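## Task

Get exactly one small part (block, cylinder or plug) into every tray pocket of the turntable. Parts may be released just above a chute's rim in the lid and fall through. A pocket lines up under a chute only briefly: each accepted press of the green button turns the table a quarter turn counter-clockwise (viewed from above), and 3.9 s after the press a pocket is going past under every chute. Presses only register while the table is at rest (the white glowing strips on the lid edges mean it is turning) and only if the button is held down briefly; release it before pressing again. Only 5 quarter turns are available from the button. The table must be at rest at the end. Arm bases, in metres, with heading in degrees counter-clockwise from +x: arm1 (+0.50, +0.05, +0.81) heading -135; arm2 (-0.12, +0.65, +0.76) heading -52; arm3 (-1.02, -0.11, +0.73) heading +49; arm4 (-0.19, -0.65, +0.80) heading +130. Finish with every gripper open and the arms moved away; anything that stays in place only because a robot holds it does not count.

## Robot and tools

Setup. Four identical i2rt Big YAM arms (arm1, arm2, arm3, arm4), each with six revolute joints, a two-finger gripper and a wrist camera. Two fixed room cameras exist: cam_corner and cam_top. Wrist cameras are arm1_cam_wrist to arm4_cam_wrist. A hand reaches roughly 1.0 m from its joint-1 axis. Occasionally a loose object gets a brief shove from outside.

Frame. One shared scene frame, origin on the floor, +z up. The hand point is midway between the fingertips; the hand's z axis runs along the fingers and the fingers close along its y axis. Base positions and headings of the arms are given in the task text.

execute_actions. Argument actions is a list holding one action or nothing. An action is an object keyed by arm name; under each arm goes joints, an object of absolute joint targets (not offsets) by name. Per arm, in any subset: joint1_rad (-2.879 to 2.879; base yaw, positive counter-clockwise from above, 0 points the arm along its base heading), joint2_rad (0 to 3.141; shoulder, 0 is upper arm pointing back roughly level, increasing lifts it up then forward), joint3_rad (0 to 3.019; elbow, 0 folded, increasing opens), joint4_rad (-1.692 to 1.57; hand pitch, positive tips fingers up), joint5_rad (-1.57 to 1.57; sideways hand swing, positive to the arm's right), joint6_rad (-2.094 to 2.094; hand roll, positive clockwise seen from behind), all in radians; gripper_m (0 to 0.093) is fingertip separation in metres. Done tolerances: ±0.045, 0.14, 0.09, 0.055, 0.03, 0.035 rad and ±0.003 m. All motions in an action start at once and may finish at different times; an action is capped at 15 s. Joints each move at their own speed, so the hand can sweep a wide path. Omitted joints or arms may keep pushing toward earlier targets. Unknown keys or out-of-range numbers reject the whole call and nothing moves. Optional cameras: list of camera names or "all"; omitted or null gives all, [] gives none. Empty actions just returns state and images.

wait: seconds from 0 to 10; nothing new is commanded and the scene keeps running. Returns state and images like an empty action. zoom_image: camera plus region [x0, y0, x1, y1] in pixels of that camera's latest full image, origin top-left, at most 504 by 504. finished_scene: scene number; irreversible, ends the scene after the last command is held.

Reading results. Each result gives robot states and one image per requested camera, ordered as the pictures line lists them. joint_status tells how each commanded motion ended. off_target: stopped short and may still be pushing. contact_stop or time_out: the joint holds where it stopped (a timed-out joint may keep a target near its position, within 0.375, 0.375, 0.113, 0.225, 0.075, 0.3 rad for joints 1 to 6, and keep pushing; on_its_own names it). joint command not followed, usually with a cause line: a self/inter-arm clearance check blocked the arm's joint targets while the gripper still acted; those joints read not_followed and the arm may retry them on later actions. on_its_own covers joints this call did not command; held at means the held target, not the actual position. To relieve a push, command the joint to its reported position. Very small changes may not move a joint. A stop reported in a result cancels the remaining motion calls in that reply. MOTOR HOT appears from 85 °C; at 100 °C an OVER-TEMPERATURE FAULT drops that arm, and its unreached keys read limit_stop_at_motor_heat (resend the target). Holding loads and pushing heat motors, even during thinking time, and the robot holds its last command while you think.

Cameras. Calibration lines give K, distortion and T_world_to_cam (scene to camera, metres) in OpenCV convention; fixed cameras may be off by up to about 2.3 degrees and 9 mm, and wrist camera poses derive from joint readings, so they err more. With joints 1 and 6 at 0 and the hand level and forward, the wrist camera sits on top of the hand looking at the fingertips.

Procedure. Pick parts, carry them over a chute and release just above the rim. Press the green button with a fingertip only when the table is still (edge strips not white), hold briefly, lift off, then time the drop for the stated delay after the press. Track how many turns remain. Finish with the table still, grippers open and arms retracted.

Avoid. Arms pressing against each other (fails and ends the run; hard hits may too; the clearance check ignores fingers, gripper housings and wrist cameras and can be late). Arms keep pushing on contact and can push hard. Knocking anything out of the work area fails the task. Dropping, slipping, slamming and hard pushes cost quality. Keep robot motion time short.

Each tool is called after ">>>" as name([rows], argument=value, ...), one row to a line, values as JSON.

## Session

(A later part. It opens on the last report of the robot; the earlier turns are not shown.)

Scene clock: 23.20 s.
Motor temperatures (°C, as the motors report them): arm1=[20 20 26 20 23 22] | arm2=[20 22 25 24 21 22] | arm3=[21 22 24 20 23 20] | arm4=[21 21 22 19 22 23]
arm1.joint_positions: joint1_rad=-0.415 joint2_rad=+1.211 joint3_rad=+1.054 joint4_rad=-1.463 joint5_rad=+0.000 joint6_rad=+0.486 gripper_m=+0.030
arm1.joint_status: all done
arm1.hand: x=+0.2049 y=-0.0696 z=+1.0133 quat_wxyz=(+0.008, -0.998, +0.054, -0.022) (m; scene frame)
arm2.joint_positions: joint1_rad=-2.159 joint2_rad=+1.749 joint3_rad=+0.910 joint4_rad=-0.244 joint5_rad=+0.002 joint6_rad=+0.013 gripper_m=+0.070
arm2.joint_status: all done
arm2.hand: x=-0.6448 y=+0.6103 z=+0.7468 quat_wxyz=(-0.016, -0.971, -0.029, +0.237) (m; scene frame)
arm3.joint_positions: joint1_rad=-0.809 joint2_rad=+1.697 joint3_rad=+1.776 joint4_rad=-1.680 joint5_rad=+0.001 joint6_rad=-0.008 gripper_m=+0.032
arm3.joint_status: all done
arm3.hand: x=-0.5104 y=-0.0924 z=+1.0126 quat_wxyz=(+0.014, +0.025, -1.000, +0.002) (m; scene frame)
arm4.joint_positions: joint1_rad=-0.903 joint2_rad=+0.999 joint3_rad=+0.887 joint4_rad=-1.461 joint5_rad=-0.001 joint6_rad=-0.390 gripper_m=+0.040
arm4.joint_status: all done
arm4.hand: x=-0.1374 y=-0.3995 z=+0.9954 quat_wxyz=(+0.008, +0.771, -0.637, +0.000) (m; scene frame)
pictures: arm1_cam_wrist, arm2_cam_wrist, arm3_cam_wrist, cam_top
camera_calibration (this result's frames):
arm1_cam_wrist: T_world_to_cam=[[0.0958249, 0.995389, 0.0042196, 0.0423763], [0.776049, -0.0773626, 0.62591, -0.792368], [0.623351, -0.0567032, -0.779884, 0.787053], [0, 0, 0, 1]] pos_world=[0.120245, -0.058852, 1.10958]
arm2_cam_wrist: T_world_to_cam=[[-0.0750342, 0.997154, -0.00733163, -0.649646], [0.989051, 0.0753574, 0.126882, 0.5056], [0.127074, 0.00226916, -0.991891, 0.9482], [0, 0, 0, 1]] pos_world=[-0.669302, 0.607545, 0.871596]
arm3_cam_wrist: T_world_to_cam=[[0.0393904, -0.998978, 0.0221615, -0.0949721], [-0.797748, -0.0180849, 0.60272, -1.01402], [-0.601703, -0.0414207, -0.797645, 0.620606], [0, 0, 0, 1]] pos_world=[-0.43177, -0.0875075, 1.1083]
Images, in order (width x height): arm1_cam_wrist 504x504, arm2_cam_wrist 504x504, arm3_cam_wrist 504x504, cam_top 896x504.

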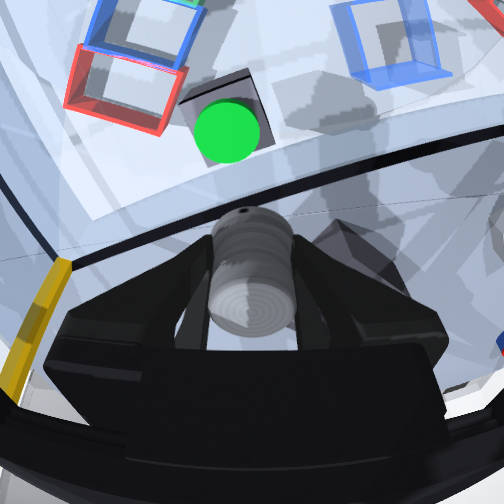

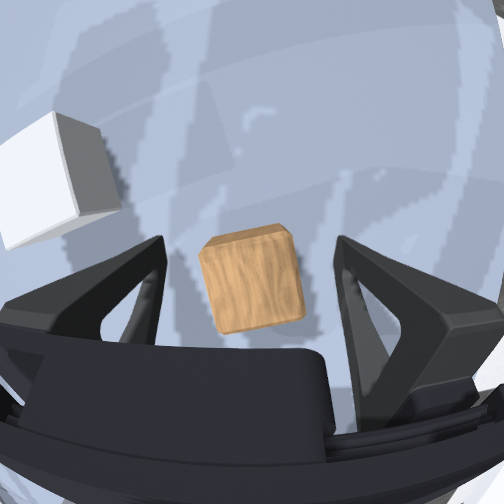

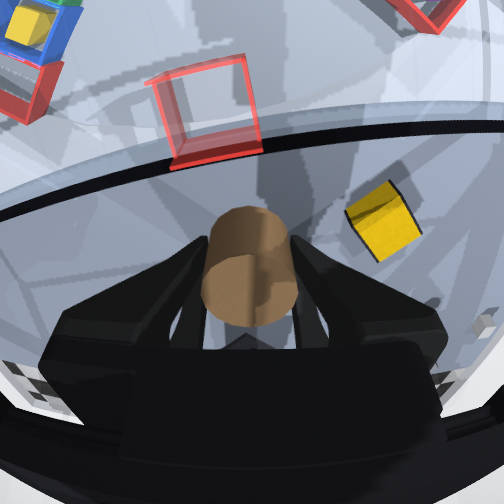

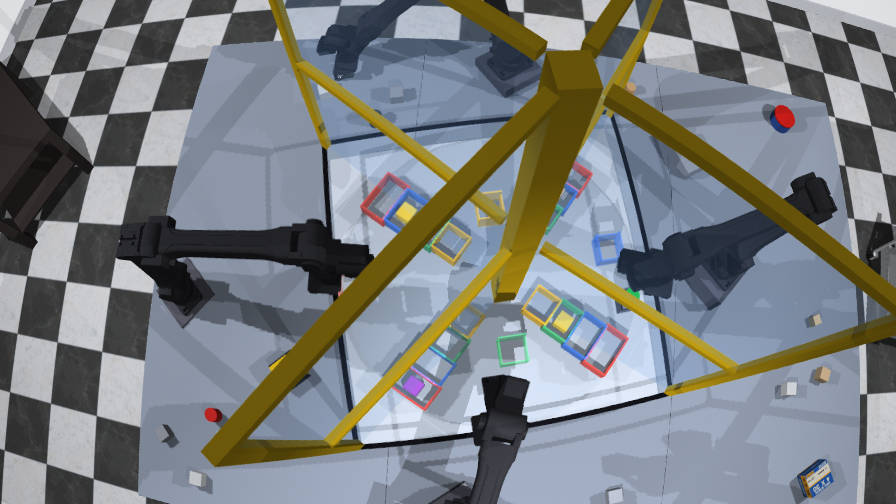

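>>> execute_actions([
  {"arm1": {"joints": {"joint1_rad": -0.8, "joint2_rad": 1.32, "joint3_rad": 1.01, "joint4_rad": -1.14}}, "arm2": {"joints": {"joint2_rad": 1.79}}, "arm3": {"joints": {"joint1_rad": -0.757, "joint2_rad": 1.746, "joint3_rad": 1.68, "joint4_rad": -1.48}}, "arm4": {"joints": {"joint2_rad": 1.48, "joint3_rad": 1.335, "joint4_rad": -1.38}}},
], cameras=["arm1_cam_wrist", "arm2_cam_wrist", "arm3_cam_wrist", "arm4_cam_wrist"])

Scene clock: 26.03 s.
Motor temperatures (°C, as the motors report them): arm1=[20 20 26 20 23 22] | arm2=[20 22 26 24 21 22] | arm3=[21 22 25 20 23 20] | arm4=[21 21 23 19 22 23]
arm1.joint_positions: joint1_rad=-0.804 joint2_rad=+1.341 joint3_rad=+1.001 joint4_rad=-1.160 joint5_rad=+0.000 joint6_rad=+0.487 gripper_m=+0.030
arm1.joint_status: all done
arm1.hand: x=+0.1209 y=+0.0515 z=+0.9508 quat_wxyz=(-0.011, -0.968, +0.247, +0.033) (m; scene frame)
arm2.joint_positions: joint1_rad=-2.159 joint2_rad=+1.758 joint3_rad=+0.910 joint4_rad=-0.241 joint5_rad=+0.002 joint6_rad=+0.011 gripper_m=+0.070
arm2.joint_status: all done
arm2.hand: x=-0.6441 y=+0.6101 z=+0.7423 quat_wxyz=(-0.015, -0.972, -0.030, +0.234) (m; scene frame)
arm3.joint_positions: joint1_rad=-0.752 joint2_rad=+1.735 joint3_rad=+1.686 joint4_rad=-1.490 joint5_rad=+0.001 joint6_rad=-0.008 gripper_m=+0.032
arm3.joint_status: all done
arm3.hand: x=-0.4828 y=-0.0603 z=+0.9589 quat_wxyz=(-0.017, +0.053, -0.998, +0.001) (m; scene frame)
arm4.joint_positions: joint1_rad=-0.903 joint2_rad=+1.479 joint3_rad=+1.281 joint4_rad=-1.384 joint5_rad=-0.001 joint6_rad=-0.390 gripper_m=+0.040
arm4.joint_status: all done
arm4.hand: x=-0.1033 y=-0.2299 z=+0.9884 quat_wxyz=(+0.013, +0.771, -0.636, +0.003) (m; scene frame)
pictures: arm1_cam_wrist, arm2_cam_wrist, arm3_cam_wrist, arm4_cam_wrist
camera_calibration (this result's frames):
arm1_cam_wrist: T_world_to_cam=[[0.465094, 0.883887, -0.0493101, -0.0578587], [0.756386, -0.367828, 0.54091, -0.580561], [0.459966, -0.288872, -0.839634, 0.88604], [0, 0, 0, 1]] pos_world=[0.0584896, 0.093546, 1.05513]
arm2_cam_wrist: T_world_to_cam=[[-0.0773033, 0.99699, -0.00594247, -0.651885], [0.987999, 0.0774028, 0.133669, 0.498535], [0.133726, 0.00446187, -0.991008, 0.945896], [0, 0, 0, 1]] pos_world=[-0.669436, 0.607114, 0.866878]
arm3_cam_wrist: T_world_to_cam=[[0.095669, -0.995169, 0.0220492, -0.0352805], [-0.830597, -0.0676012, 0.552755, -0.929907], [-0.548594, -0.0711955, -0.833052, 0.653469], [0, 0, 0, 1]] pos_world=[-0.410514, -0.0514488, 1.05916]
arm4_cam_wrist: T_world_to_cam=[[0.983001, 0.182562, -0.0194978, 0.161357], [0.157166, -0.781815, 0.603377, -0.754077], [0.0949099, -0.596184, -0.797218, 0.784579], [0, 0, 0, 1]] pos_world=[-0.114564, -0.151253, 1.08362]
Images, in order (width x height): arm1_cam_wrist 504x504, arm2_cam_wrist 504x504, arm3_cam_wrist 504x504, arm4_cam_wrist 504x504.

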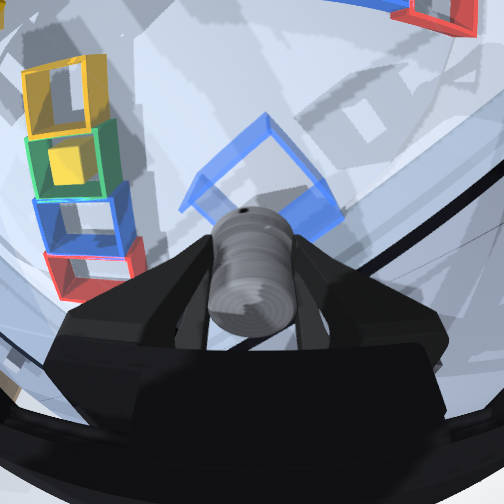

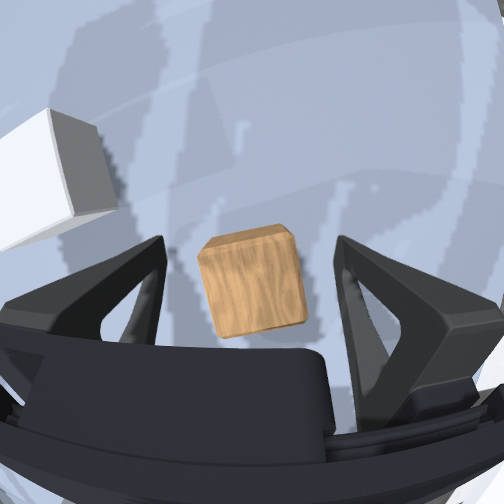

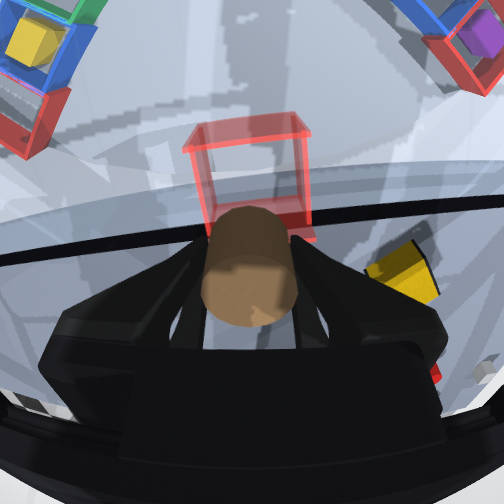

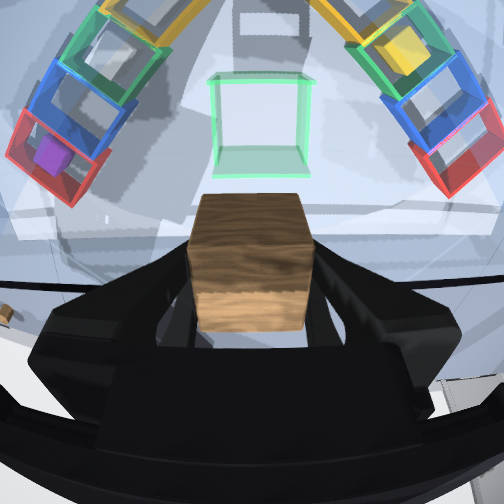

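>>> zoom_image(camera="arm1_cam_wrist", region=[160, 90, 370, 270])

>>> zoom_image(camera="arm3_cam_wrist", region=[160, 90, 340, 270])

>>> zoom_image(camera="arm4_cam_wrist", region=[180, 50, 340, 210])

Region (160, 90, 370, 270) of arm1_cam_wrist's 504x504 image, scaled by 2.400, with more detail than that image has; it fills the top 432 rows of this view, and the rest is white.

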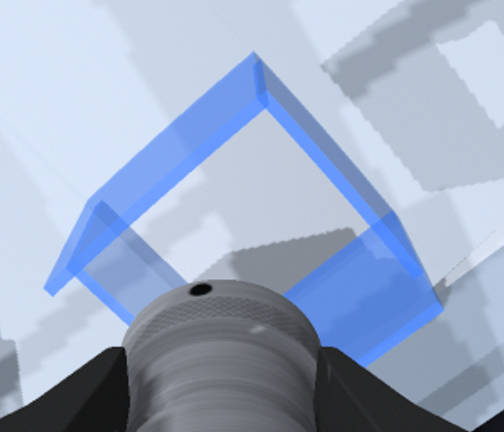

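Region (160, 90, 340, 270) of arm3_cam_wrist's 504x504 image, scaled by 2.800, with more detail than that image has.

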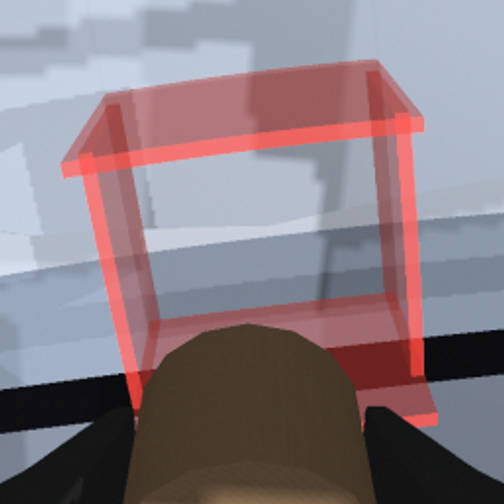

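Region (180, 50, 340, 210) of arm4_cam_wrist's 504x504 image, scaled by 3.150, with more detail than that image has.

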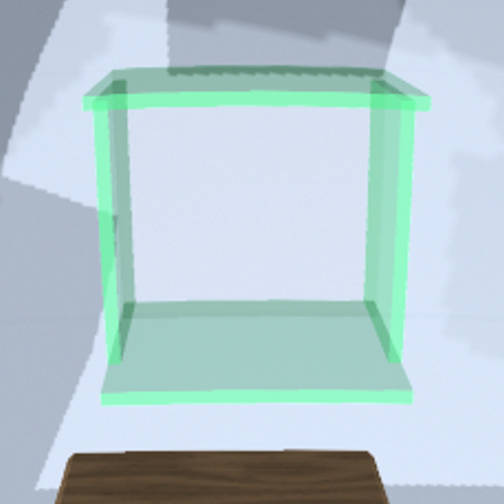

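>>> execute_actions([
  {"arm1": {"joints": {"joint1_rad": -0.408, "joint2_rad": 1.3, "joint4_rad": -1.325}}, "arm2": {"joints": {"joint2_rad": 1.73, "gripper_m": 0.02}}, "arm3": {"joints": {"joint1_rad": -0.765, "joint3_rad": 1.582, "joint4_rad": -1.4}}, "arm4": {"joints": {"joint2_rad": 1.565, "joint3_rad": 1.195, "joint4_rad": -1.175}}},
], cameras=["arm1_cam_wrist", "arm2_cam_wrist", "arm3_cam_wrist", "arm4_cam_wrist"])

Scene clock: 28.83 s.
Motor temperatures (°C, as the motors report them): arm1=[20 20 26 20 23 22] | arm2=[20 22 26 24 21 22] | arm3=[21 23 25 20 23 20] | arm4=[21 21 24 19 22 23]
arm1.joint_positions: joint1_rad=-0.406 joint2_rad=+1.320 joint3_rad=+1.001 joint4_rad=-1.309 joint5_rad=+0.000 joint6_rad=+0.488 gripper_m=+0.030
arm1.joint_status: all done
arm1.hand: x=+0.1828 y=-0.0817 z=+0.9585 quat_wxyz=(+0.010, -0.998, +0.051, -0.026) (m; scene frame)
arm2.joint_positions: joint1_rad=-2.159 joint2_rad=+1.743 joint3_rad=+0.910 joint4_rad=-0.241 joint5_rad=+0.002 joint6_rad=+0.011 gripper_m=+0.032
arm2.joint_status: gripper_m off_target (ended at +0.032, target +0.020); the others done
arm2.hand: x=-0.6463 y=+0.6100 z=+0.7499 quat_wxyz=(-0.015, -0.970, -0.031, +0.241) (m; scene frame)
arm3.joint_positions: joint1_rad=-0.760 joint2_rad=+1.735 joint3_rad=+1.585 joint4_rad=-1.410 joint5_rad=+0.001 joint6_rad=-0.008 gripper_m=+0.032
arm3.joint_status: all done
arm3.hand: x=-0.4914 y=-0.0656 z=+0.9207 quat_wxyz=(-0.006, +0.049, -0.999, +0.002) (m; scene frame)
arm4.joint_positions: joint1_rad=-0.903 joint2_rad=+1.570 joint3_rad=+1.183 joint4_rad=-1.186 joint5_rad=-0.001 joint6_rad=-0.390 gripper_m=+0.040
arm4.joint_status: all done
arm4.hand: x=-0.1008 y=-0.2149 z=+0.9146 quat_wxyz=(+0.009, +0.771, -0.636, +0.000) (m; scene frame)
pictures: arm1_cam_wrist, arm2_cam_wrist, arm3_cam_wrist, arm4_cam_wrist
camera_calibration (this result's frames):
arm1_cam_wrist: T_world_to_cam=[[0.0888944, 0.996005, 0.00846825, 0.0539786], [0.771265, -0.074211, 0.632173, -0.746738], [0.630276, -0.0496654, -0.774781, 0.751728], [0, 0, 0, 1]] pos_world=[0.0973383, -0.0718443, 1.05403]
arm2_cam_wrist: T_world_to_cam=[[-0.0777314, 0.996956, -0.00609669, -0.652004], [0.98989, 0.0779053, 0.118527, 0.511984], [0.118641, 0.00317823, -0.992932, 0.946284], [0, 0, 0, 1]] pos_world=[-0.669757, 0.607125, 0.874937]
arm3_cam_wrist: T_world_to_cam=[[0.0880926, -0.995867, 0.0221077, -0.0426577], [-0.819398, -0.0598267, 0.570094, -0.926265], [-0.566416, -0.0683361, -0.821282, 0.597168], [0, 0, 0, 1]] pos_world=[-0.416976, -0.0570886, 1.01944]
arm4_cam_wrist: T_world_to_cam=[[0.983047, 0.182661, -0.0159371, 0.151507], [0.155982, -0.787434, 0.596337, -0.69314], [0.0963782, -0.588713, -0.802576, 0.741124], [0, 0, 0, 1]] pos_world=[-0.11225, -0.137166, 1.01057]
Images, in order (width x height): arm1_cam_wrist 504x504, arm2_cam_wrist 504x504, arm3_cam_wrist 504x504, arm4_cam_wrist 504x504.

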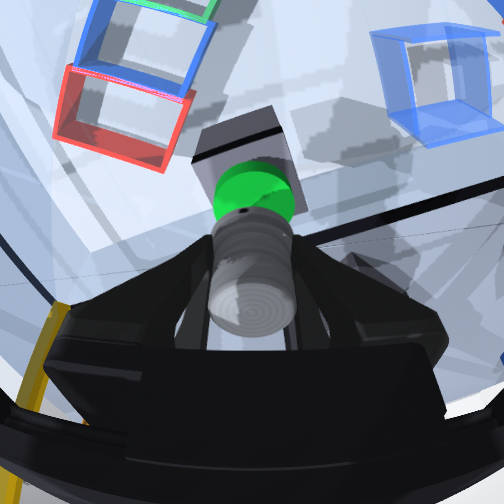

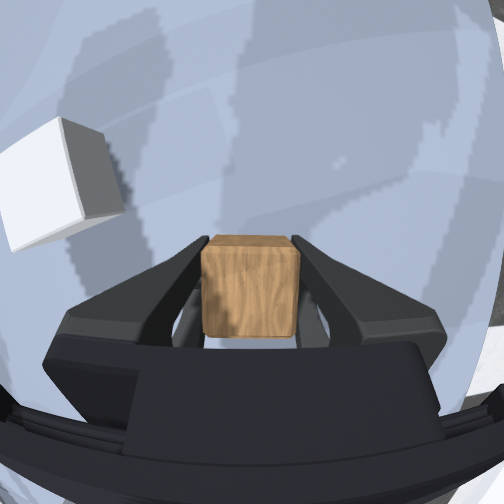

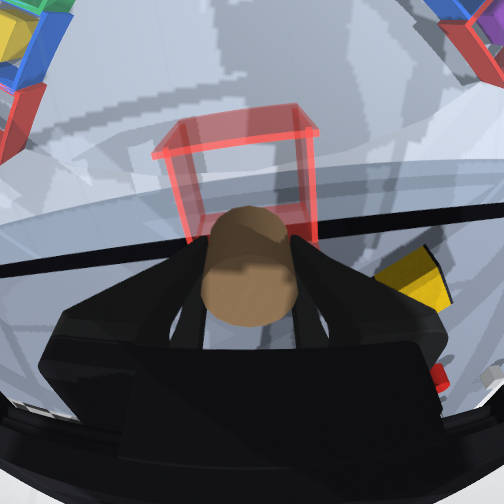

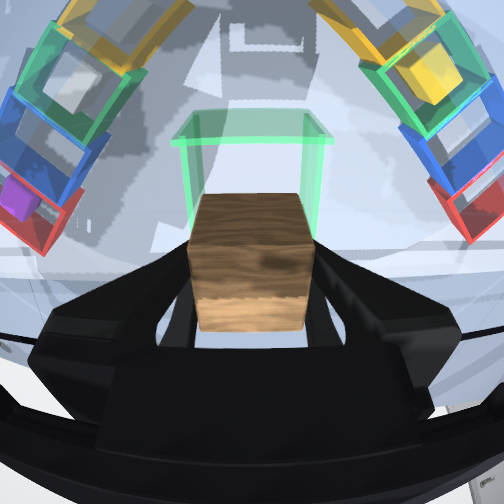

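>>> execute_actions([
  {"arm1": {"joints": {"joint1_rad": -0.8, "joint4_rad": -1.175}}, "arm2": {"joints": {"joint2_rad": 0.87, "joint4_rad": -1.13}}, "arm3": {"joints": {"joint4_rad": -1.385}}, "arm4": {"joints": {"joint2_rad": 1.59, "joint4_rad": -1.14}}},
], cameras=[])

>>> execute_actions([
  {"arm1": {"joints": {"joint2_rad": 1.4}}, "arm2": {"joints": {"joint1_rad": -0.77}}},
], cameras=["arm1_cam_wrist", "arm2_cam_wrist", "arm4_cam_wrist", "cam_top"])

Scene clock: 31.07 s.
Motor temperatures (°C, as the motors report them): arm1=[20 20 26 20 23 22] | arm2=[20 22 26 24 21 22] | arm3=[21 23 25 20 23 20] | arm4=[21 21 24 19 22 23]
arm1.joint_positions: joint1_rad=-0.803 joint2_rad=+1.320 joint3_rad=+1.001 joint4_rad=-1.192 joint5_rad=+0.000 joint6_rad=+0.488 gripper_m=+0.030
arm1.joint_status: all done
arm1.hand: x=+0.1292 y=+0.0510 z=+0.9579 quat_wxyz=(-0.009, -0.969, +0.246, +0.028) (m; scene frame)
arm2.joint_positions: joint1_rad=-2.159 joint2_rad=+0.868 joint3_rad=+0.910 joint4_rad=-1.119 joint5_rad=+0.002 joint6_rad=+0.011 gripper_m=+0.032
arm2.joint_status: all done
arm2.hand: x=-0.4487 y=+0.6284 z=+1.0216 quat_wxyz=(-0.015, -0.970, -0.031, +0.240) (m; scene frame)
arm3.joint_positions: joint1_rad=-0.760 joint2_rad=+1.735 joint3_rad=+1.585 joint4_rad=-1.395 joint5_rad=+0.001 joint6_rad=-0.008 gripper_m=+0.032
arm3.joint_status: all done
arm3.hand: x=-0.4876 y=-0.0652 z=+0.9208 quat_wxyz=(-0.014, +0.049, -0.999, +0.002) (m; scene frame)
arm4.joint_positions: joint1_rad=-0.903 joint2_rad=+1.570 joint3_rad=+1.183 joint4_rad=-1.152 joint5_rad=-0.001 joint6_rad=-0.390 gripper_m=+0.040
arm4.joint_status: all done
arm4.hand: x=-0.0991 y=-0.2068 z=+0.9146 quat_wxyz=(-0.006, +0.771, -0.636, -0.008) (m; scene frame)
pictures: none
No camera images: the call's "cameras" was empty. Leave "cameras" out to get every camera's image.

Scene clock: 32.73 s.
Motor temperatures (°C, as the motors report them): arm1=[20 20 27 20 23 22] | arm2=[20 22 27 24 21 22] | arm3=[21 23 25 20 23 20] | arm4=[21 21 24 19 22 23]
arm1.joint_positions: joint1_rad=-0.803 joint2_rad=+1.413 joint3_rad=+1.001 joint4_rad=-1.191 joint5_rad=+0.000 joint6_rad=+0.488 gripper_m=+0.030
arm1.joint_status: all done
arm1.hand: x=+0.1288 y=+0.0508 z=+0.9255 quat_wxyz=(+0.002, -0.969, +0.246, -0.017) (m; scene frame)
arm2.joint_positions: joint1_rad=-0.771 joint2_rad=+0.868 joint3_rad=+0.910 joint4_rad=-1.119 joint5_rad=+0.000 joint6_rad=+0.011 gripper_m=+0.032
arm2.joint_status: all done
arm2.hand: x=-0.1576 y=+0.3278 z=+1.0277 quat_wxyz=(-0.172, -0.724, -0.643, +0.181) (m; scene frame)
arm3.joint_positions: joint1_rad=-0.760 joint2_rad=+1.735 joint3_rad=+1.585 joint4_rad=-1.395 joint5_rad=+0.001 joint6_rad=-0.008 gripper_m=+0.032
arm3.joint_status: not commanded
arm3.hand: x=-0.4876 y=-0.0652 z=+0.9208 quat_wxyz=(-0.014, +0.049, -0.999, +0.002) (m; scene frame)
arm4.joint_positions: joint1_rad=-0.903 joint2_rad=+1.570 joint3_rad=+1.183 joint4_rad=-1.152 joint5_rad=-0.001 joint6_rad=-0.390 gripper_m=+0.040
arm4.joint_status: not commanded
arm4.hand: x=-0.0991 y=-0.2068 z=+0.9146 quat_wxyz=(-0.006, +0.771, -0.636, -0.008) (m; scene frame)
pictures: arm1_cam_wrist, arm2_cam_wrist, arm4_cam_wrist, cam_top
camera_calibration (this result's frames):
arm1_cam_wrist: T_world_to_cam=[[0.466679, 0.884424, -0.00229378, -0.105969], [0.697192, -0.366285, 0.616245, -0.635228], [0.544181, -0.289188, -0.787551, 0.801917], [0, 0, 0, 1]] pos_world=[0.0559414, 0.0929512, 1.02276]
arm2_cam_wrist: T_world_to_cam=[[-0.994548, 0.104047, -0.00695512, -0.181969], [0.102783, 0.989353, 0.103031, -0.405424], [0.0176012, 0.101755, -0.994654, 1.11855], [0, 0, 0, 1]] pos_world=[-0.158994, 0.306223, 1.15307]
arm4_cam_wrist: T_world_to_cam=[[0.983155, 0.182744, -0.00325616, 0.136819], [0.151872, -0.806895, 0.570838, -0.668064], [0.10169, -0.561717, -0.821056, 0.768796], [0, 0, 0, 1]] pos_world=[-0.111233, -0.132214, 1.01303]
Images, in order (width x height): arm1_cam_wrist 504x504, arm2_cam_wrist 504x504, arm4_cam_wrist 504x504, cam_top 896x504.

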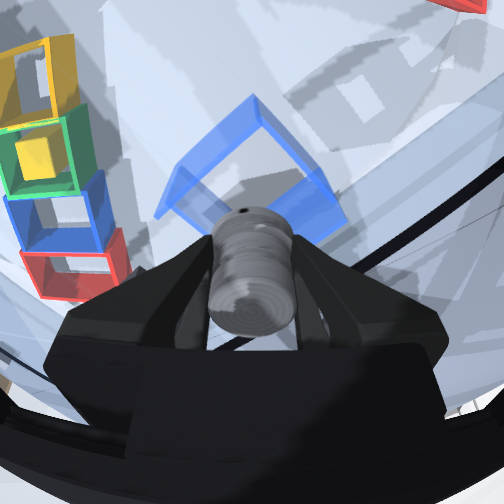

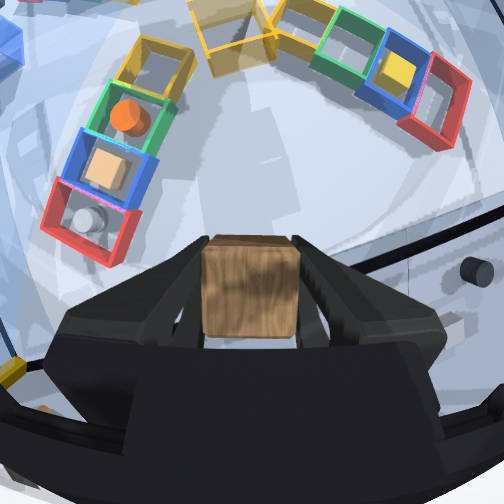

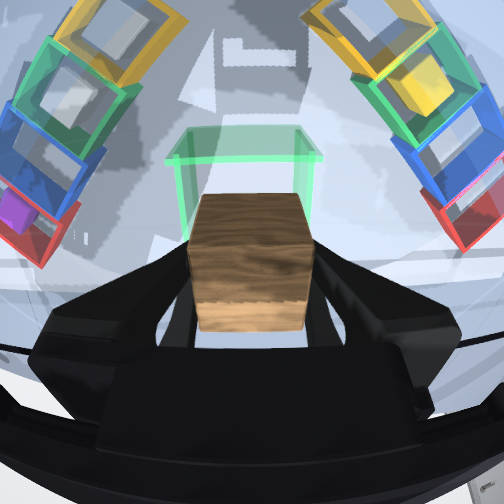

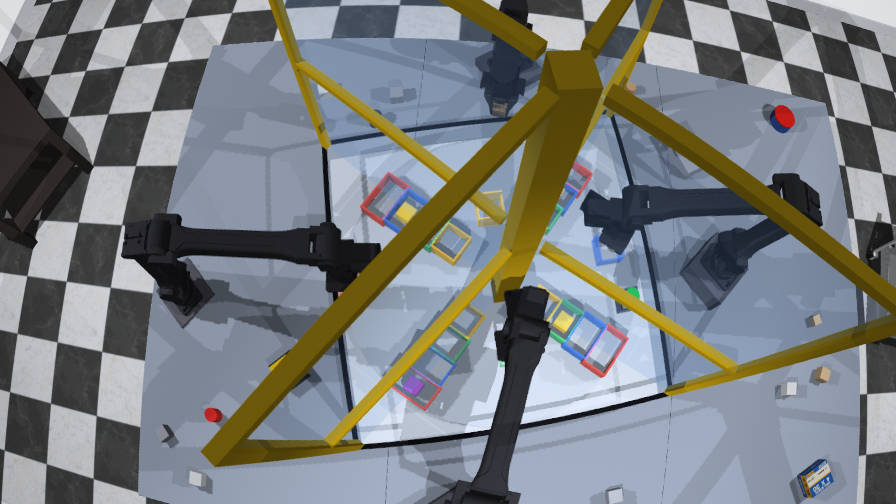

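>>> execute_actions([
  {"arm1": {"joints": {"joint1_rad": -0.408, "joint2_rad": 1.3, "joint4_rad": -1.325}}, "arm2": {"joints": {"joint1_rad": -0.733, "joint2_rad": 1.41, "joint3_rad": 1.235, "joint4_rad": -0.845}}, "arm4": {"joints": {"joint1_rad": -0.89}}},
], cameras=["arm1_cam_wrist", "arm2_cam_wrist"])

Scene clock: 34.63 s.
Motor temperatures (°C, as the motors report them): arm1=[20 20 27 20 23 22] | arm2=[20 22 27 24 21 22] | arm3=[21 23 25 20 23 20] | arm4=[21 21 24 19 22 23]
arm1.joint_positions: joint1_rad=-0.407 joint2_rad=+1.303 joint3_rad=+1.001 joint4_rad=-1.308 joint5_rad=+0.000 joint6_rad=+0.488 gripper_m=+0.030
arm1.joint_status: all done
arm1.hand: x=+0.1830 y=-0.0815 z=+0.9640 quat_wxyz=(+0.006, -0.999, +0.051, -0.018) (m; scene frame)
arm2.joint_positions: joint1_rad=-0.737 joint2_rad=+1.420 joint3_rad=+1.201 joint4_rad=-0.854 joint5_rad=+0.000 joint6_rad=+0.011 gripper_m=+0.032
arm2.joint_status: all done
arm2.hand: x=-0.1602 y=+0.1313 z=+0.9826 quat_wxyz=(-0.176, -0.713, -0.655, +0.179) (m; scene frame)
arm3.joint_positions: joint1_rad=-0.760 joint2_rad=+1.735 joint3_rad=+1.585 joint4_rad=-1.395 joint5_rad=+0.001 joint6_rad=-0.008 gripper_m=+0.032
arm3.joint_status: not commanded
arm3.hand: x=-0.4876 y=-0.0652 z=+0.9208 quat_wxyz=(-0.014, +0.049, -0.999, +0.002) (m; scene frame)
arm4.joint_positions: joint1_rad=-0.899 joint2_rad=+1.570 joint3_rad=+1.183 joint4_rad=-1.152 joint5_rad=-0.001 joint6_rad=-0.390 gripper_m=+0.040
arm4.joint_status: all done
arm4.hand: x=-0.1007 y=-0.2064 z=+0.9147 quat_wxyz=(-0.006, +0.772, -0.635, -0.008) (m; scene frame)
pictures: arm1_cam_wrist, arm2_cam_wrist
camera_calibration (this result's frames):
arm1_cam_wrist: T_world_to_cam=[[0.0894195, 0.995994, 0.000442542, 0.0613094], [0.781411, -0.0704299, 0.62003, -0.740186], [0.617577, -0.055097, -0.784578, 0.767195], [0, 0, 0, 1]] pos_world=[0.0991045, -0.0709248, 1.06083]
arm2_cam_wrist: T_world_to_cam=[[-0.997508, 0.0702434, -0.00660983, -0.160741], [0.0692487, 0.992687, 0.0988781, -0.207847], [0.013507, 0.098174, -0.995078, 1.09394], [0, 0, 0, 1]] pos_world=[-0.160723, 0.110221, 1.10804]
Images, in order (width x height): arm1_cam_wrist 504x504, arm2_cam_wrist 504x504.

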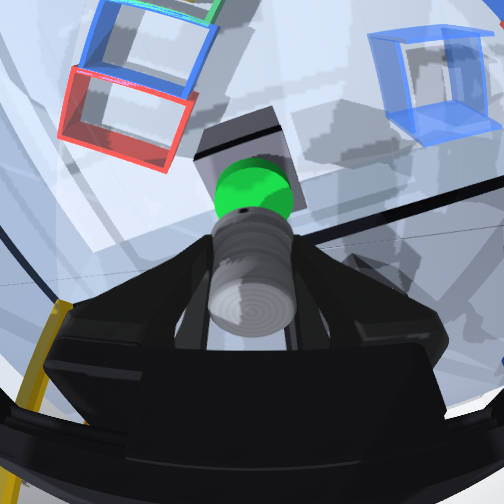

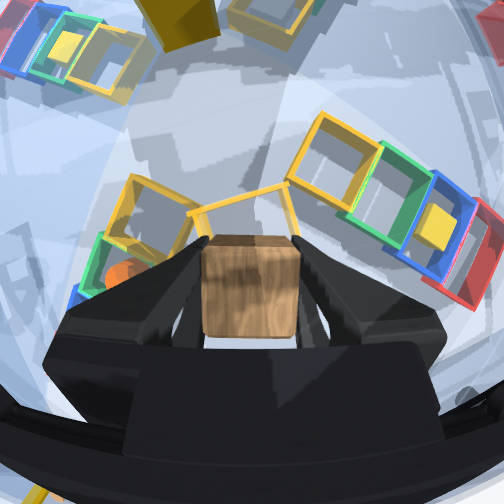

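>>> execute_actions([
  {"arm1": {"joints": {"joint2_rad": 1.335}}, "arm2": {"joints": {"joint2_rad": 1.465, "joint3_rad": 1.1, "joint4_rad": -0.7}}},
], cameras=["arm1_cam_wrist", "arm2_cam_wrist", "cam_corner"])

Scene clock: 35.93 s.
Motor temperatures (°C, as the motors report them): arm1=[20 20 27 20 23 22] | arm2=[20 22 27 24 21 22] | arm3=[21 23 25 20 23 20] | arm4=[21 21 24 19 22 23]
arm1.joint_positions: joint1_rad=-0.407 joint2_rad=+1.336 joint3_rad=+1.001 joint4_rad=-1.308 joint5_rad=+0.000 joint6_rad=+0.488 gripper_m=+0.030
arm1.joint_status: all done
arm1.hand: x=+0.1825 y=-0.0817 z=+0.9533 quat_wxyz=(+0.013, -0.998, +0.051, -0.033) (m; scene frame)
arm2.joint_positions: joint1_rad=-0.737 joint2_rad=+1.461 joint3_rad=+1.104 joint4_rad=-0.716 joint5_rad=+0.000 joint6_rad=+0.011 gripper_m=+0.032
arm2.joint_status: all done
arm2.hand: x=-0.1597 y=+0.1302 z=+0.9317 quat_wxyz=(-0.176, -0.713, -0.655, +0.180) (m; scene frame)
arm3.joint_positions: joint1_rad=-0.760 joint2_rad=+1.735 joint3_rad=+1.585 joint4_rad=-1.395 joint5_rad=+0.001 joint6_rad=-0.008 gripper_m=+0.032
arm3.joint_status: not commanded
arm3.hand: x=-0.4876 y=-0.0652 z=+0.9208 quat_wxyz=(-0.014, +0.049, -0.999, +0.002) (m; scene frame)
arm4.joint_positions: joint1_rad=-0.899 joint2_rad=+1.570 joint3_rad=+1.183 joint4_rad=-1.152 joint5_rad=-0.001 joint6_rad=-0.390 gripper_m=+0.040
arm4.joint_status: not commanded
arm4.hand: x=-0.1007 y=-0.2064 z=+0.9147 quat_wxyz=(-0.006, +0.772, -0.635, -0.008) (m; scene frame)
pictures: arm1_cam_wrist, arm2_cam_wrist, cam_corner
camera_calibration (this result's frames):
arm1_cam_wrist: T_world_to_cam=[[0.089035, 0.995906, 0.015619, 0.0472354], [0.762002, -0.0782054, 0.642836, -0.752008], [0.641425, -0.0453332, -0.765845, 0.737776], [0, 0, 0, 1]] pos_world=[0.0955973, -0.0724074, 1.0477]
arm2_cam_wrist: T_world_to_cam=[[-0.997508, 0.0702448, -0.00660924, -0.160547], [0.0692554, 0.992724, 0.0984986, -0.201377], [0.0134802, 0.0977954, -0.995115, 1.04345], [0, 0, 0, 1]] pos_world=[-0.160267, 0.109145, 1.05712]
Images, in order (width x height): arm1_cam_wrist 504x504, arm2_cam_wrist 504x504, cam_corner 896x504.

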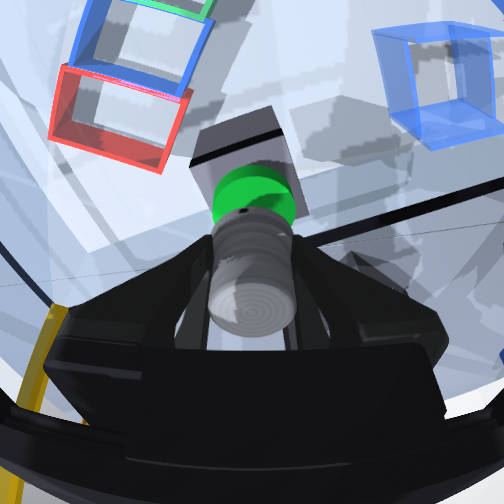

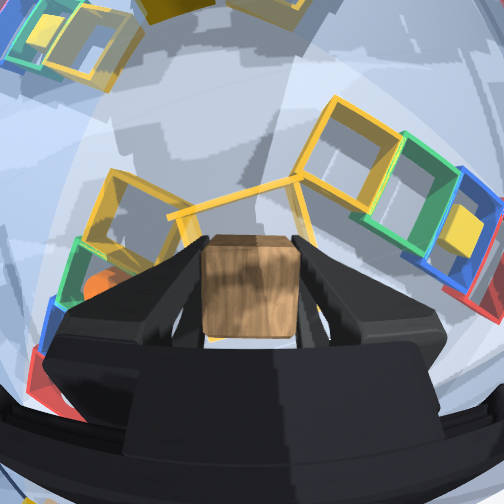

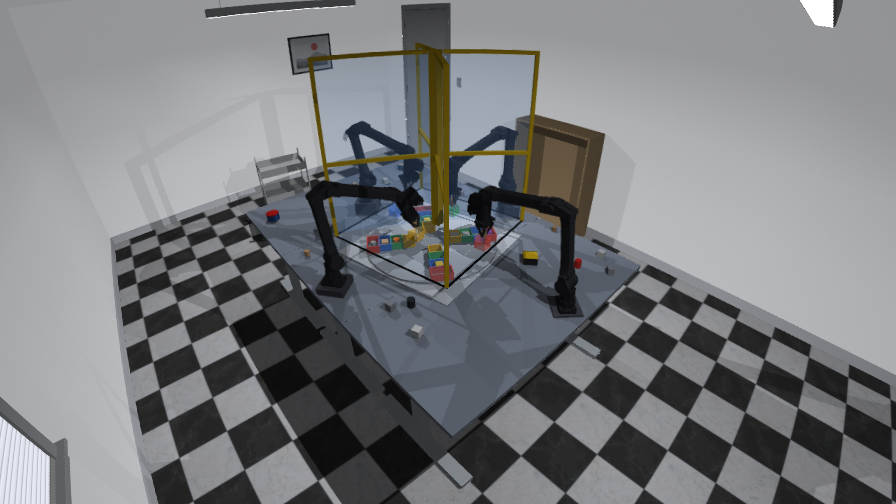

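>>> execute_actions(actions=[], cameras=[])

>>> execute_actions([
  {"arm1": {"joints": {"joint2_rad": 1.44}}},
], cameras=["arm4_cam_wrist"])

>>> execute_actions([
  {"arm1": {"joints": {"joint1_rad": -0.8, "joint2_rad": 1.3, "joint4_rad": -1.175}}},
], cameras=["arm4_cam_wrist"])

>>> execute_actions([
  {"arm1": {"joints": {"joint2_rad": 1.4}}},
], cameras=["arm4_cam_wrist"])

Scene clock: 36.90 s.
Motor temperatures (°C, as the motors report them): arm1=[20 20 27 20 23 22] | arm2=[20 22 27 24 21 22] | arm3=[21 23 25 20 23 20] | arm4=[21 21 24 19 22 23]
arm1.joint_positions: joint1_rad=-0.407 joint2_rad=+1.336 joint3_rad=+1.001 joint4_rad=-1.308 joint5_rad=+0.000 joint6_rad=+0.488 gripper_m=+0.030
arm1.joint_status: all done
arm1.hand: x=+0.1825 y=-0.0817 z=+0.9533 quat_wxyz=(+0.013, -0.998, +0.051, -0.033) (m; scene frame)
arm2.joint_positions: joint1_rad=-0.737 joint2_rad=+1.461 joint3_rad=+1.104 joint4_rad=-0.716 joint5_rad=+0.000 joint6_rad=+0.011 gripper_m=+0.032
arm2.joint_status: all done
arm2.hand: x=-0.1597 y=+0.1302 z=+0.9317 quat_wxyz=(-0.176, -0.713, -0.655, +0.180) (m; scene frame)
arm3.joint_positions: joint1_rad=-0.760 joint2_rad=+1.735 joint3_rad=+1.585 joint4_rad=-1.395 joint5_rad=+0.001 joint6_rad=-0.008 gripper_m=+0.032
arm3.joint_status: not commanded
arm3.hand: x=-0.4876 y=-0.0652 z=+0.9208 quat_wxyz=(-0.014, +0.049, -0.999, +0.002) (m; scene frame)
arm4.joint_positions: joint1_rad=-0.899 joint2_rad=+1.570 joint3_rad=+1.183 joint4_rad=-1.152 joint5_rad=-0.001 joint6_rad=-0.390 gripper_m=+0.040
arm4.joint_status: not commanded
arm4.hand: x=-0.1007 y=-0.2064 z=+0.9147 quat_wxyz=(-0.006, +0.772, -0.635, -0.008) (m; scene frame)
pictures: none
No camera images: the call's "cameras" was empty. Leave "cameras" out to get every camera's image.

Scene clock: 37.60 s.
Motor temperatures (°C, as the motors report them): arm1=[20 20 27 20 23 22] | arm2=[20 22 27 24 21 22] | arm3=[21 23 25 20 23 20] | arm4=[21 21 24 19 22 23]
arm1.joint_positions: joint1_rad=-0.407 joint2_rad=+1.410 joint3_rad=+1.011 joint4_rad=-1.317 joint5_rad=-0.002 joint6_rad=+0.488 gripper_m=+0.030
arm1.joint_status: all done
arm1.hand: x=+0.1808 y=-0.0828 z=+0.9330 quat_wxyz=(+0.028, -0.996, +0.051, -0.067) (m; scene frame)
arm2.joint_positions: joint1_rad=-0.737 joint2_rad=+1.461 joint3_rad=+1.104 joint4_rad=-0.716 joint5_rad=+0.000 joint6_rad=+0.011 gripper_m=+0.032
arm2.joint_status: not commanded
arm2.hand: x=-0.1597 y=+0.1302 z=+0.9317 quat_wxyz=(-0.176, -0.713, -0.655, +0.180) (m; scene frame)
arm3.joint_positions: joint1_rad=-0.760 joint2_rad=+1.735 joint3_rad=+1.585 joint4_rad=-1.395 joint5_rad=+0.001 joint6_rad=-0.008 gripper_m=+0.032
arm3.joint_status: not commanded
arm3.hand: x=-0.4876 y=-0.0652 z=+0.9208 quat_wxyz=(-0.014, +0.049, -0.999, +0.002) (m; scene frame)
arm4.joint_positions: joint1_rad=-0.899 joint2_rad=+1.570 joint3_rad=+1.183 joint4_rad=-1.152 joint5_rad=-0.001 joint6_rad=-0.390 gripper_m=+0.040
arm4.joint_status: not commanded
arm4.hand: x=-0.1007 y=-0.2064 z=+0.9147 quat_wxyz=(-0.006, +0.772, -0.635, -0.008) (m; scene frame)
pictures: arm4_cam_wrist
camera_calibration (this result's frames):
arm4_cam_wrist: T_world_to_cam=[[0.982522, 0.186118, -0.00328937, 0.138919], [0.154664, -0.806387, 0.570805, -0.667178], [0.103585, -0.561337, -0.821079, 0.76942], [0, 0, 0, 1]] pos_world=[-0.113003, -0.131955, 1.01304]
Images, in order (width x height): arm4_cam_wrist 504x504.

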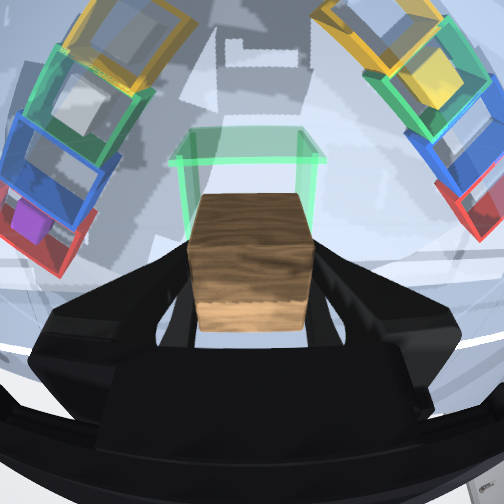

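Scene clock: 38.67 s.
Motor temperatures (°C, as the motors report them): arm1=[20 20 27 20 23 22] | arm2=[20 22 27 24 21 22] | arm3=[21 23 25 20 23 20] | arm4=[21 21 24 19 22 23]
arm1.joint_positions: joint1_rad=-0.802 joint2_rad=+1.308 joint3_rad=+1.010 joint4_rad=-1.192 joint5_rad=-0.001 joint6_rad=+0.488 gripper_m=+0.030
arm1.joint_status: all done
arm1.hand: x=+0.1262 y=+0.0508 z=+0.9655 quat_wxyz=(-0.012, -0.968, +0.246, +0.038) (m; scene frame)
arm2.joint_positions: joint1_rad=-0.737 joint2_rad=+1.461 joint3_rad=+1.104 joint4_rad=-0.716 joint5_rad=+0.000 joint6_rad=+0.011 gripper_m=+0.032
arm2.joint_status: not commanded
arm2.hand: x=-0.1597 y=+0.1302 z=+0.9317 quat_wxyz=(-0.176, -0.713, -0.655, +0.180) (m; scene frame)
arm3.joint_positions: joint1_rad=-0.760 joint2_rad=+1.735 joint3_rad=+1.585 joint4_rad=-1.395 joint5_rad=+0.001 joint6_rad=-0.008 gripper_m=+0.032
arm3.joint_status: not commanded
arm3.hand: x=-0.4876 y=-0.0652 z=+0.9208 quat_wxyz=(-0.014, +0.049, -0.999, +0.002) (m; scene frame)
arm4.joint_positions: joint1_rad=-0.899 joint2_rad=+1.570 joint3_rad=+1.183 joint4_rad=-1.152 joint5_rad=-0.001 joint6_rad=-0.390 gripper_m=+0.040
arm4.joint_status: not commanded
arm4.hand: x=-0.1007 y=-0.2064 z=+0.9147 quat_wxyz=(-0.006, +0.772, -0.635, -0.008) (m; scene frame)
pictures: arm4_cam_wrist
camera_calibration (this result's frames):
arm4_cam_wrist: T_world_to_cam=[[0.982522, 0.186118, -0.00328937, 0.138919], [0.154664, -0.806387, 0.570805, -0.667178], [0.103585, -0.561337, -0.821079, 0.76942], [0, 0, 0, 1]] pos_world=[-0.113003, -0.131955, 1.01304]
Images, in order (width x height): arm4_cam_wrist 504x504.

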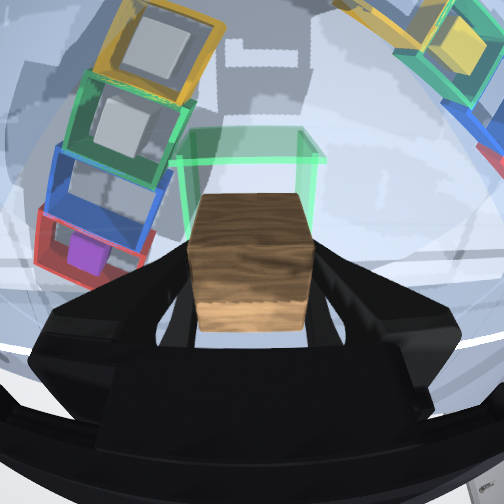

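Scene clock: 39.57 s.
Motor temperatures (°C, as the motors report them): arm1=[20 20 27 20 23 22] | arm2=[20 22 27 24 21 22] | arm3=[21 23 25 20 23 20] | arm4=[21 21 24 19 22 23]
arm1.joint_positions: joint1_rad=-0.802 joint2_rad=+1.414 joint3_rad=+1.004 joint4_rad=-1.191 joint5_rad=-0.001 joint6_rad=+0.488 gripper_m=+0.030
arm1.joint_status: all done
arm1.hand: x=+0.1272 y=+0.0507 z=+0.9261 quat_wxyz=(+0.001, -0.969, +0.246, -0.015) (m; scene frame)
arm2.joint_positions: joint1_rad=-0.737 joint2_rad=+1.461 joint3_rad=+1.104 joint4_rad=-0.716 joint5_rad=+0.000 joint6_rad=+0.011 gripper_m=+0.032
arm2.joint_status: not commanded
arm2.hand: x=-0.1597 y=+0.1302 z=+0.9317 quat_wxyz=(-0.176, -0.713, -0.655, +0.180) (m; scene frame)
arm3.joint_positions: joint1_rad=-0.760 joint2_rad=+1.735 joint3_rad=+1.585 joint4_rad=-1.395 joint5_rad=+0.001 joint6_rad=-0.008 gripper_m=+0.032
arm3.joint_status: not commanded
arm3.hand: x=-0.4876 y=-0.0652 z=+0.9208 quat_wxyz=(-0.014, +0.049, -0.999, +0.002) (m; scene frame)
arm4.joint_positions: joint1_rad=-0.899 joint2_rad=+1.570 joint3_rad=+1.183 joint4_rad=-1.152 joint5_rad=-0.001 joint6_rad=-0.390 gripper_m=+0.040
arm4.joint_status: not commanded
arm4.hand: x=-0.1007 y=-0.2064 z=+0.9147 quat_wxyz=(-0.006, +0.772, -0.635, -0.008) (m; scene frame)
pictures: arm4_cam_wrist
camera_calibration (this result's frames):
arm4_cam_wrist: T_world_to_cam=[[0.982522, 0.186118, -0.00328937, 0.138919], [0.154664, -0.806387, 0.570805, -0.667178], [0.103585, -0.561337, -0.821079, 0.76942], [0, 0, 0, 1]] pos_world=[-0.113003, -0.131955, 1.01304]
Images, in order (width x height): arm4_cam_wrist 504x504.

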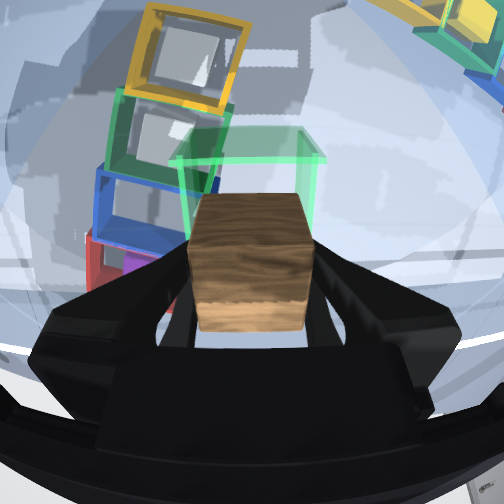

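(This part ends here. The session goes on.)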